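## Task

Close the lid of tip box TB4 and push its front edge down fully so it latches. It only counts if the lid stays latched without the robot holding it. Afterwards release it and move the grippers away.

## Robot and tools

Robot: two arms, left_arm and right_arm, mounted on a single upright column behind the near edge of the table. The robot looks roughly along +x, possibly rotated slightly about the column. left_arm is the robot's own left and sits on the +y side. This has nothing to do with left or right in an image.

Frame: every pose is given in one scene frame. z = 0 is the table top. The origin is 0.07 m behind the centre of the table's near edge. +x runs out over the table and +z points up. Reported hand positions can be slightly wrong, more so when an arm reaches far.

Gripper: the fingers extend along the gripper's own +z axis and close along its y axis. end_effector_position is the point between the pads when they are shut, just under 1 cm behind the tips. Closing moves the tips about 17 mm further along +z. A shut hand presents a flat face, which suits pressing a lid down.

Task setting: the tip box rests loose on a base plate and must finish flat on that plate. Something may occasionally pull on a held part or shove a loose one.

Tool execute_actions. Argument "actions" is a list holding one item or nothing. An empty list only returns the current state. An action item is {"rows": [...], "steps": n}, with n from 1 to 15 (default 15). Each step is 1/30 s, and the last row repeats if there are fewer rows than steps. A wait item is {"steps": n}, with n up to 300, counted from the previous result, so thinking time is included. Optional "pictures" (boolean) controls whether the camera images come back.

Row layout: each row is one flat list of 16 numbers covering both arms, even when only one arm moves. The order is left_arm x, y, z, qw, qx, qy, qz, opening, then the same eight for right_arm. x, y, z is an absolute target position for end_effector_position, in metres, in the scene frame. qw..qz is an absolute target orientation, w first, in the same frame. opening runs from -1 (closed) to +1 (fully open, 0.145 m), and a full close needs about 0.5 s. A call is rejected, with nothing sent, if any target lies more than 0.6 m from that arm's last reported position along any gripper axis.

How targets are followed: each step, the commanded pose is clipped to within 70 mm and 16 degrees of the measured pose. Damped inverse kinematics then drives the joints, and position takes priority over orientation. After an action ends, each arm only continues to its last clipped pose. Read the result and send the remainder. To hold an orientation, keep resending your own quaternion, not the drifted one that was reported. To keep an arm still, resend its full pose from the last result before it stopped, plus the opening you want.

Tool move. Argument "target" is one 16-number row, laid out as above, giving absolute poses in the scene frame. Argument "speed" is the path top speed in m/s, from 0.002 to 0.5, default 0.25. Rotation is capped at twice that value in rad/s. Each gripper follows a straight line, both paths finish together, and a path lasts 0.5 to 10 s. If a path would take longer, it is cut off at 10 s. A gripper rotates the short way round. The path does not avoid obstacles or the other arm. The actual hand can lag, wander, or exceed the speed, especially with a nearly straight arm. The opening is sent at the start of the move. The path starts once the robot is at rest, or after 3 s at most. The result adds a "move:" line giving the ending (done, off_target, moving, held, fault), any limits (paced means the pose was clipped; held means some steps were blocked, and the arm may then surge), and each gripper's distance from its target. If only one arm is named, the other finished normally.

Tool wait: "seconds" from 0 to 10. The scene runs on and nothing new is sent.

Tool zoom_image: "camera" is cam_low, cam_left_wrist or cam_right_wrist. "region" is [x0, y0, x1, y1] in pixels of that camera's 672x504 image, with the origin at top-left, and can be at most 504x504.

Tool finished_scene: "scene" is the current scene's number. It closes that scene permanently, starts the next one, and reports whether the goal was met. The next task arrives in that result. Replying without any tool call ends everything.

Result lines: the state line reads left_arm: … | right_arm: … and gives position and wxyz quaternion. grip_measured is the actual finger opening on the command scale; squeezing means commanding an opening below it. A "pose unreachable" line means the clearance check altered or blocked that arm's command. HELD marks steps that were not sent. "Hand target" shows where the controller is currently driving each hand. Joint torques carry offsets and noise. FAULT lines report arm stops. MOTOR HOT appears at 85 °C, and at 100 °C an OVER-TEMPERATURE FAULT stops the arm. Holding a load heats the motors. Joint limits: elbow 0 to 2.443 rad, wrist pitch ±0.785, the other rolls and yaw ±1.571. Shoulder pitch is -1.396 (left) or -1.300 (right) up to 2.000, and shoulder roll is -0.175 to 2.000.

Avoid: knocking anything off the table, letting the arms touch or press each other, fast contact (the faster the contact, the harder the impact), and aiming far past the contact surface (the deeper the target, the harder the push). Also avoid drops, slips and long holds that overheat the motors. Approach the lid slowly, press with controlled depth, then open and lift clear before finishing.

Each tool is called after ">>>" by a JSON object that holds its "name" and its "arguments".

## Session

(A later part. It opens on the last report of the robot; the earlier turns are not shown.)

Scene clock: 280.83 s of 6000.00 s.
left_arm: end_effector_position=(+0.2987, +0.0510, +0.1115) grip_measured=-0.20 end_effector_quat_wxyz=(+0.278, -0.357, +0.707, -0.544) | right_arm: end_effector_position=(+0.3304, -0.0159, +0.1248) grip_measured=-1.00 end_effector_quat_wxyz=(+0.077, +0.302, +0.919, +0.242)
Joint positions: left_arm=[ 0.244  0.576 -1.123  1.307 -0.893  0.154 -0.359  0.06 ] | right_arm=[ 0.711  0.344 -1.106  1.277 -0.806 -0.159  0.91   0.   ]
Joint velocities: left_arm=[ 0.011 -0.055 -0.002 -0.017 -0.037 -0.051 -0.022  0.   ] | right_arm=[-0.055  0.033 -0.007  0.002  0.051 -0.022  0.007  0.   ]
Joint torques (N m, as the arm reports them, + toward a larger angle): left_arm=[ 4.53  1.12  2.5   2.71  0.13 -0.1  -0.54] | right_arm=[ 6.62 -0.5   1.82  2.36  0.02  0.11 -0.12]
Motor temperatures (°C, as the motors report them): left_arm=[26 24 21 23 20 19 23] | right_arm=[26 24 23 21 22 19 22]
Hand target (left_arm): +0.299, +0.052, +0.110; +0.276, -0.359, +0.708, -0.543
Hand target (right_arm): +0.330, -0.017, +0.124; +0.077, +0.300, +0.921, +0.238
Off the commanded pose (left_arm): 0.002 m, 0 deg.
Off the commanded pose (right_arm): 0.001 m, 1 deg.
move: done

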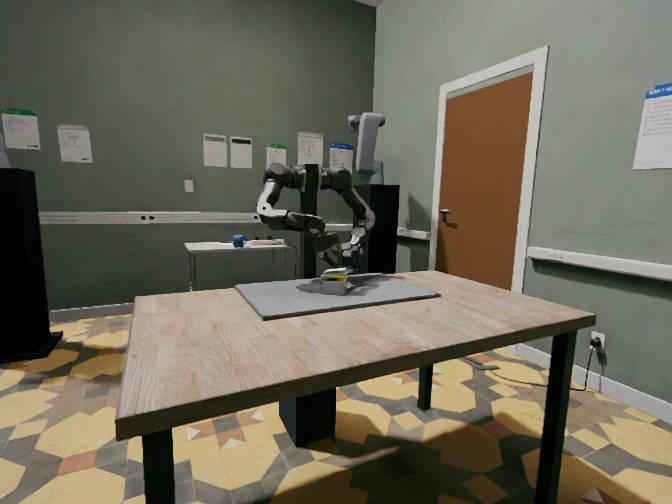

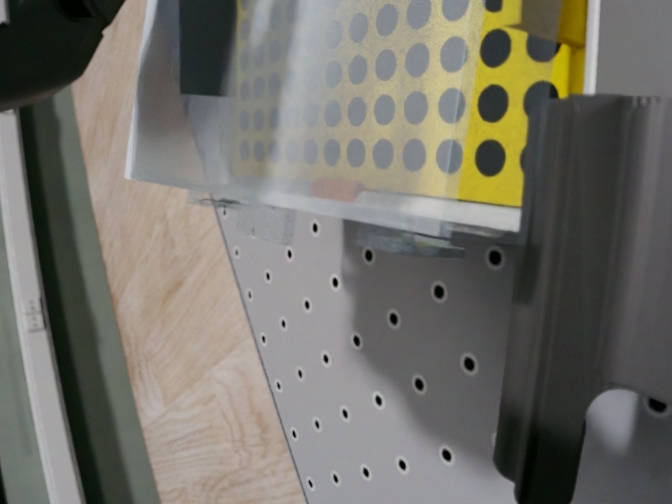

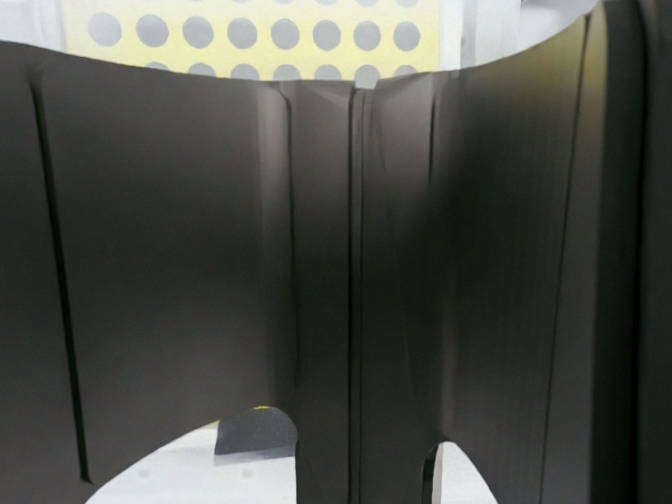

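>>> {"name": "move", "arguments": {"target": [0.2755,0.0688,0.1125,0.2759,-0.3596,0.7071,-0.5426,-0.2,0.3259,0.0072,0.108,0.0538,0.3050,0.9364,0.1651,-1], "speed": 0.06}}

>>> {"name": "move", "arguments": {"target": [0.2513,0.0865,0.118,0.2759,-0.3596,0.7071,-0.5426,-0.2,0.3259,0.0072,0.091,0.0538,0.3050,0.9364,0.1651,-1], "speed": 0.025}}

>>> {"name": "zoom_image", "arguments": {"camera": "cam_low", "region": [290,225,370,305]}}

Scene clock: 320.57 s of 6000.00 s.
left_arm: end_effector_position=(+0.2751, +0.0686, +0.1109) grip_measured=-0.20 end_effector_quat_wxyz=(+0.274, -0.359, +0.710, -0.541) | right_arm: end_effector_position=(+0.3250, +0.0086, +0.1081) grip_measured=-1.00 end_effector_quat_wxyz=(+0.052, +0.304, +0.936, +0.169)
Joint positions: left_arm=[ 0.168  0.668 -1.12   1.393 -0.89   0.168 -0.395  0.061] | right_arm=[ 0.75   0.159 -1.133  1.1   -0.846 -0.136  1.051  0.   ]
Joint velocities: left_arm=[-0.055  0.055 -0.002 -0.012  0.007  0.051 -0.037  0.   ] | right_arm=[ 0.011  0.011 -0.012 -0.007 -0.037  0.037 -0.11  -0.   ]
Joint torques (N m, as the arm reports them, + toward a larger angle): left_arm=[ 3.51  2.21  2.94  4.01  0.07  0.08 -0.67] | right_arm=[ 7.   -1.5   1.91  2.32 -0.02  0.26 -0.07]
Motor temperatures (°C, as the motors report them): left_arm=[26 24 21 23 20 19 23] | right_arm=[27 24 23 21 22 19 22]
Hand target (left_arm): +0.276, +0.069, +0.112; +0.276, -0.360, +0.707, -0.543
Hand target (right_arm): +0.326, +0.007, +0.108; +0.054, +0.305, +0.936, +0.165
Off the commanded pose (left_arm): 0.002 m, 0 deg.
Off the commanded pose (right_arm): 0.002 m, 1 deg.
After step 90, 35.13 s passed at rest.
move: done

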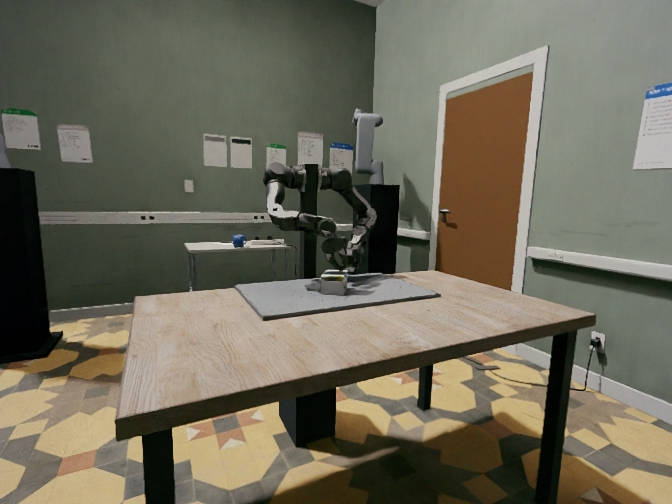

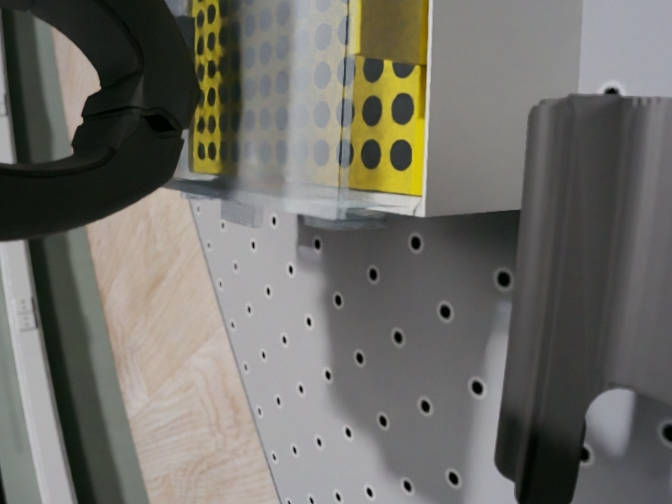

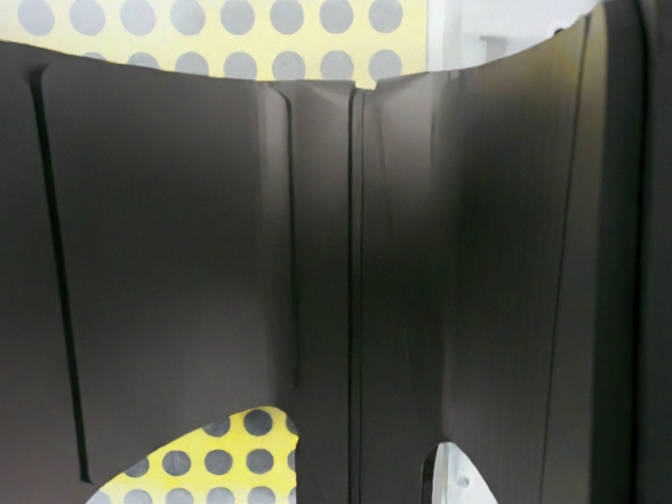

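Scene clock: 322.03 s of 6000.00 s.
left_arm: end_effector_position=(+0.2506, +0.0865, +0.1161) grip_measured=-0.20 end_effector_quat_wxyz=(+0.274, -0.359, +0.710, -0.541) | right_arm: end_effector_position=(+0.3283, +0.0089, +0.0953) grip_measured=-1.00 end_effector_quat_wxyz=(+0.056, +0.306, +0.935, +0.169)
Joint positions: left_arm=[ 0.081  0.771 -1.11   1.49  -0.886  0.191 -0.445  0.061] | right_arm=[ 0.741  0.13  -1.136  1.022 -0.875 -0.156  0.994  0.   ]
Joint velocities: left_arm=[-0.055  0.033  0.002 -0.002  0.037 -0.066 -0.037 -0.   ] | right_arm=[-0.011 -0.055 -0.007  0.017  0.007 -0.066 -0.066  0.   ]
Joint torques (N m, as the arm reports them, + toward a larger angle): left_arm=[ 3.04  2.84  2.82  3.86  0.06  0.06 -0.66] | right_arm=[ 4.84 -1.63  1.12  1.29 -0.03  0.11 -0.4 ]
Motor temperatures (°C, as the motors report them): left_arm=[26 24 21 23 20 19 23] | right_arm=[27 24 23 21 22 19 22]
Hand target (left_arm): +0.251, +0.087, +0.118; +0.276, -0.360, +0.707, -0.542
Hand target (right_arm): +0.326, +0.007, +0.091; +0.053, +0.305, +0.936, +0.165
Off the commanded pose (left_arm): 0.002 m, 0 deg.
Off the commanded pose (right_arm): 0.005 m, 1 deg.
move: off_target (right_arm)

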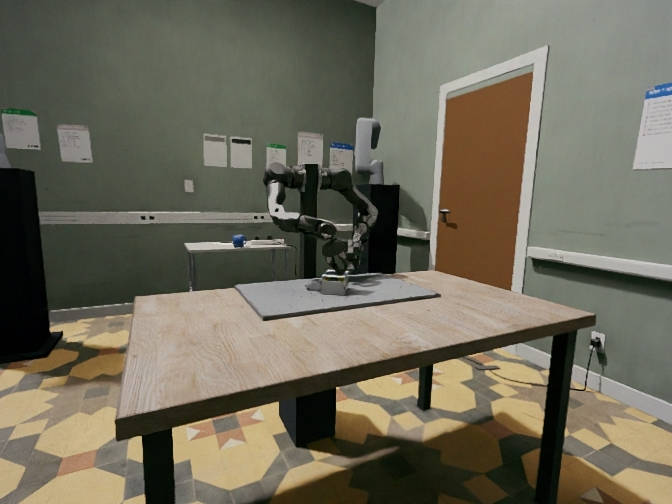

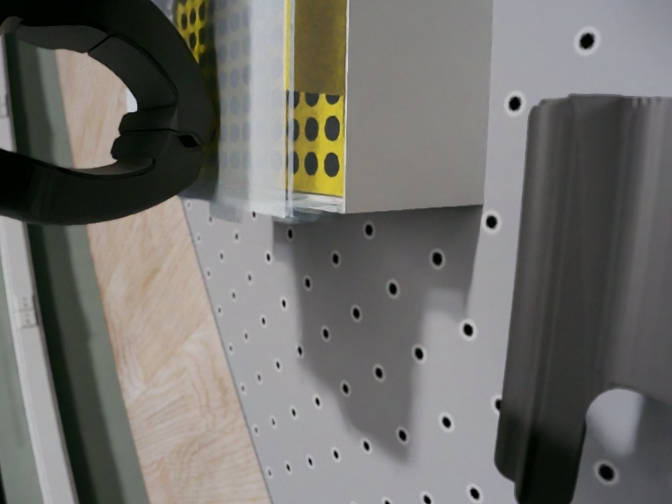

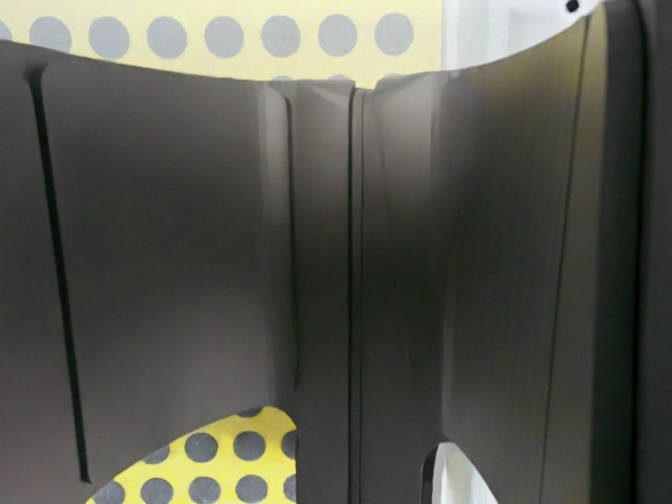

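Region (290, 225, 370, 305) of cam_low's 672x504 image, scaled by 6.300, with more detail than that image has.

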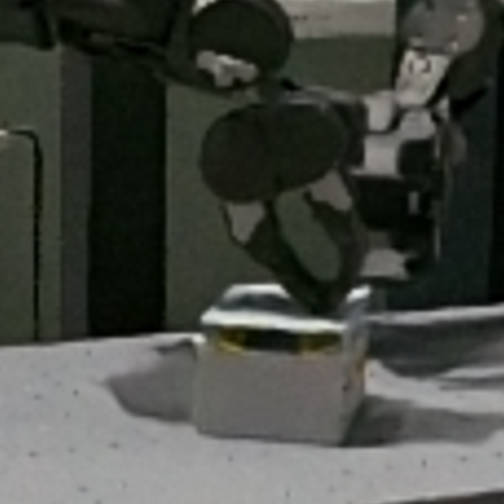

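>>> {"name": "zoom_image", "arguments": {"camera": "cam_left_wrist", "region": [200,0,440,240]}}

Region (200, 0, 440, 240) of cam_left_wrist's 672x504 image, scaled by 2.100, with more detail than that image has.

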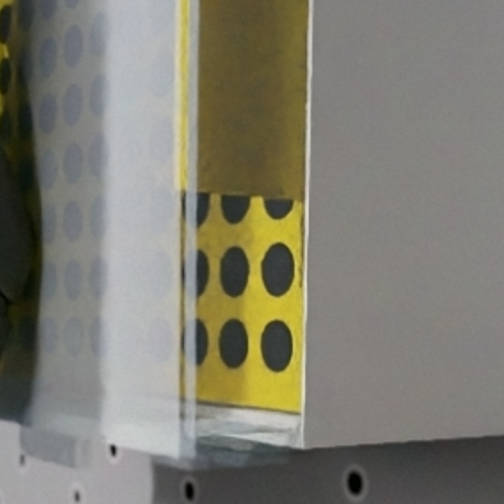

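>>> {"name": "move", "arguments": {"target": [0.2513,0.0865,0.118,0.2759,-0.3596,0.7071,-0.5426,-0.2,0.3200,-0.0010,0.125,0.0538,0.3050,0.9364,0.1651,-1], "speed": 0.06}}

>>> {"name": "zoom_image", "arguments": {"camera": "cam_left_wrist", "region": [200,0,440,240]}}

>>> {"name": "zoom_image", "arguments": {"camera": "cam_low", "region": [305,250,365,310]}}

Scene clock: 345.77 s of 6000.00 s.
left_arm: end_effector_position=(+0.2506, +0.0859, +0.1169) grip_measured=-0.20 end_effector_quat_wxyz=(+0.274, -0.359, +0.709, -0.542) | right_arm: end_effector_position=(+0.3192, -0.0007, +0.1236) grip_measured=-1.00 end_effector_quat_wxyz=(+0.054, +0.303, +0.937, +0.166)
Joint positions: left_arm=[ 0.081  0.771 -1.11   1.492 -0.886  0.192 -0.445  0.061] | right_arm=[ 0.748  0.225 -1.12   1.23  -0.825 -0.105  1.121  0.   ]
Joint velocities: left_arm=[-0.055 -0.055  0.022 -0.012  0.022 -0.007  0.022 -0.   ] | right_arm=[ 0.011  0.011  0.017 -0.007 -0.007 -0.095 -0.007  0.   ]
Joint torques (N m, as the arm reports them, + toward a larger angle): left_arm=[ 3.03  3.    2.78  3.99  0.03  0.06 -0.63] | right_arm=[ 6.67 -1.13  2.72  3.05  0.08  0.28 -0.05]
Motor temperatures (°C, as the motors report them): left_arm=[25 25 21 23 20 19 24] | right_arm=[27 24 23 20 22 19 22]
Hand target (left_arm): +0.251, +0.086, +0.118; +0.276, -0.360, +0.707, -0.543
Hand target (right_arm): +0.320, -0.001, +0.125; +0.055, +0.305, +0.936, +0.165
Off the commanded pose (left_arm): 0.001 m, 0 deg.
Off the commanded pose (right_arm): 0.002 m, 0 deg.
After step 90, 19.97 s passed at rest.
move: done

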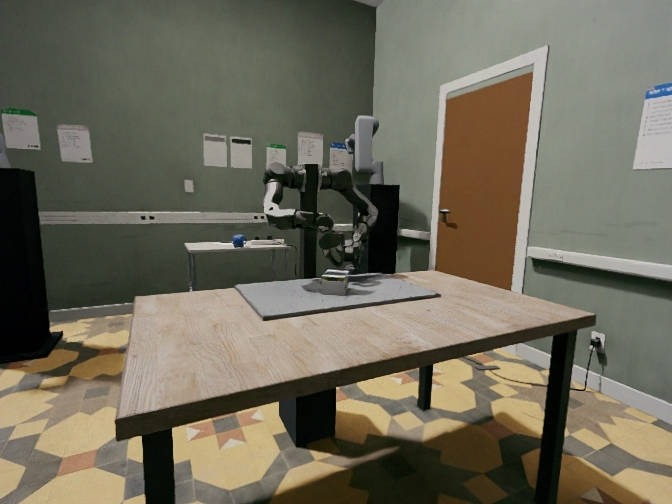

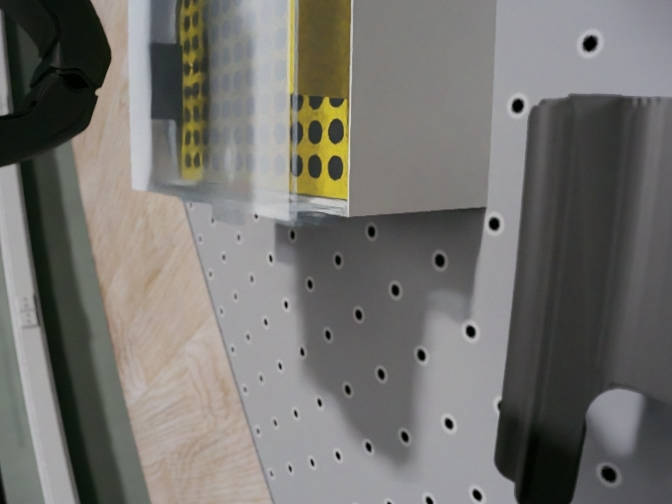

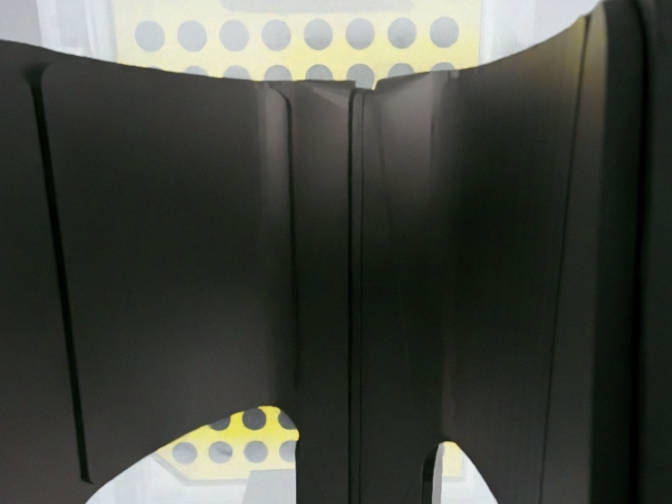

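Region (200, 0, 440, 240) of cam_left_wrist's 672x504 image, scaled by 2.100, with more detail than that image has.

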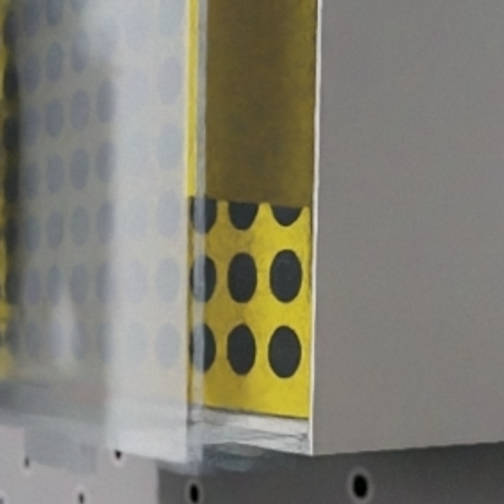

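Region (305, 250, 365, 310) of cam_low's 672x504 image, scaled by 8.400, with more detail than that image has.

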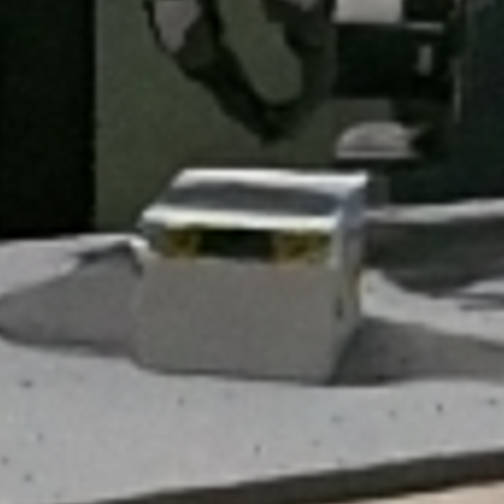

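>>> {"name": "move", "arguments": {"target": [0.22,0.18,0.19,0.2759,-0.3596,0.7071,-0.5426,-0.2,0.27,-0.15,0.21,0.0983,0.2937,0.9017,0.3017,-1], "speed": 0.2}}

>>> {"name": "zoom_image", "arguments": {"camera": "cam_low", "region": [305,250,365,310]}}

Scene clock: 354.70 s of 6000.00 s.
left_arm: end_effector_position=(+0.2193, +0.1830, +0.1874) grip_measured=-0.20 end_effector_quat_wxyz=(+0.278, -0.360, +0.710, -0.538) | right_arm: end_effector_position=(+0.2692, -0.1510, +0.2078) grip_measured=-1.00 end_effector_quat_wxyz=(+0.099, +0.295, +0.902, +0.298)
Joint positions: left_arm=[-0.11   1.331 -1.016  1.808 -0.674  0.11  -0.661  0.061] | right_arm=[ 0.442  1.11  -0.787  1.894 -0.537 -0.325  0.793  0.   ]
Joint velocities: left_arm=[ 0.099 -0.055 -0.017 -0.007 -0.066  0.007  0.007 -0.   ] | right_arm=[-0.011  0.033 -0.007 -0.022 -0.095 -0.007  0.007 -0.   ]
Joint torques (N m, as the arm reports them, + toward a larger angle): left_arm=[ 2.18  5.05  2.5   2.71  0.07 -0.12 -0.67] | right_arm=[ 3.16  3.35  3.18  1.88  0.14  0.1  -0.63]
Motor temperatures (°C, as the motors report them): left_arm=[25 25 21 23 20 19 24] | right_arm=[27 24 23 21 22 19 22]
Hand target (left_arm): +0.219, +0.182, +0.188; +0.276, -0.361, +0.707, -0.542
Hand target (right_arm): +0.269, -0.150, +0.209; +0.099, +0.294, +0.902, +0.301
Off the commanded pose (left_arm): 0.004 m, 1 deg.
Off the commanded pose (right_arm): 0.003 m, 0 deg.
After step 90, 4.63 s passed at rest.
move: off_target (left_arm)

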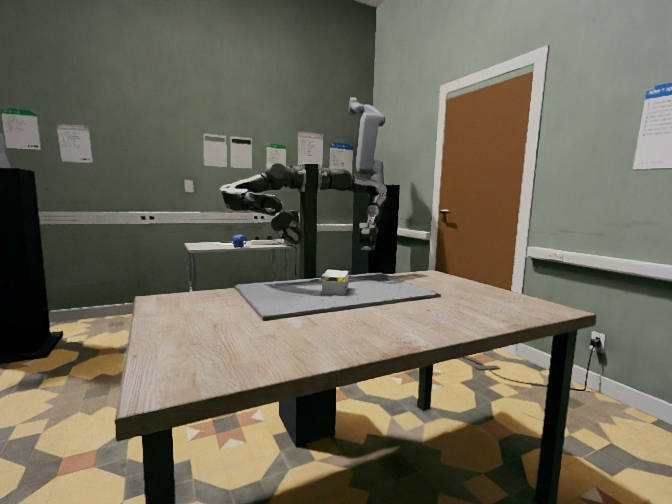

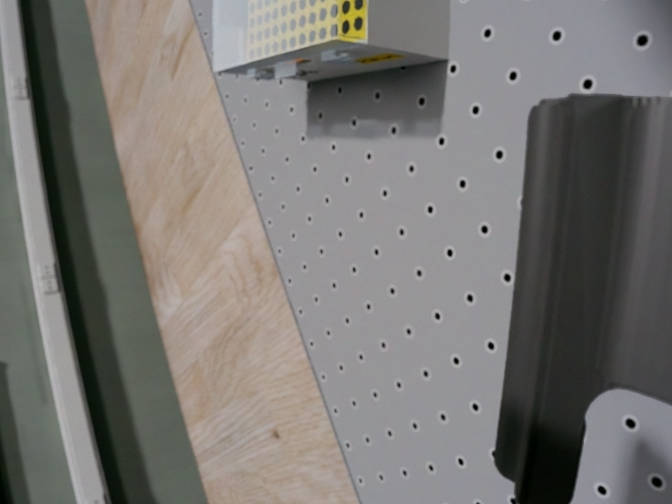

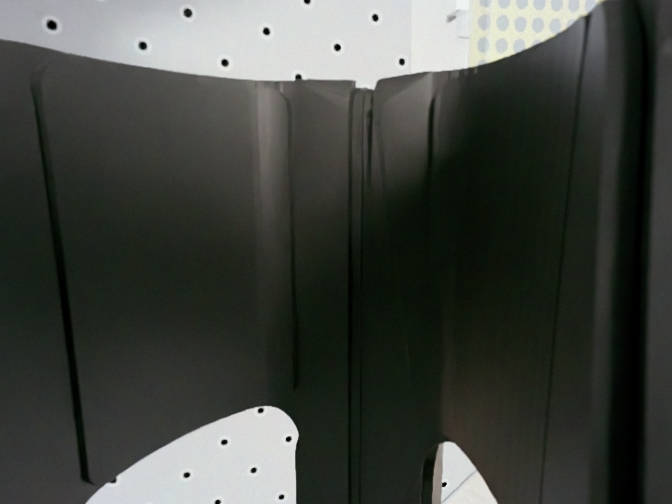

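Region (305, 250, 365, 310) of cam_low's 672x504 image, scaled by 8.400, with more detail than that image has.

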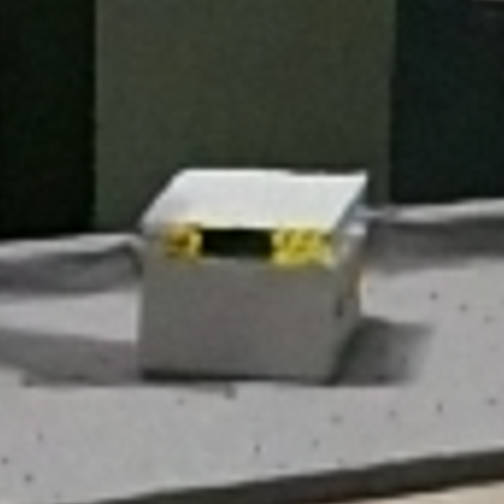

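>>> {"name": "zoom_image", "arguments": {"camera": "cam_left_wrist", "region": [200,0,460,110]}}

Region (200, 0, 460, 110) of cam_left_wrist's 672x504 image, scaled by 1.938, with more detail than that image has; it fills the top 213 rows of this view, and the rest is white.

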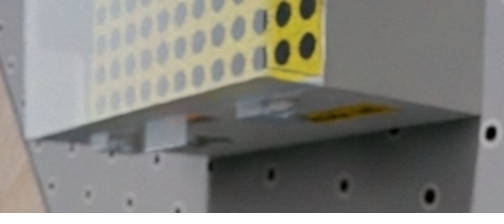

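>>> {"name": "finished_scene", "arguments": {"scene": 2}}

The scene is finished: the task was done.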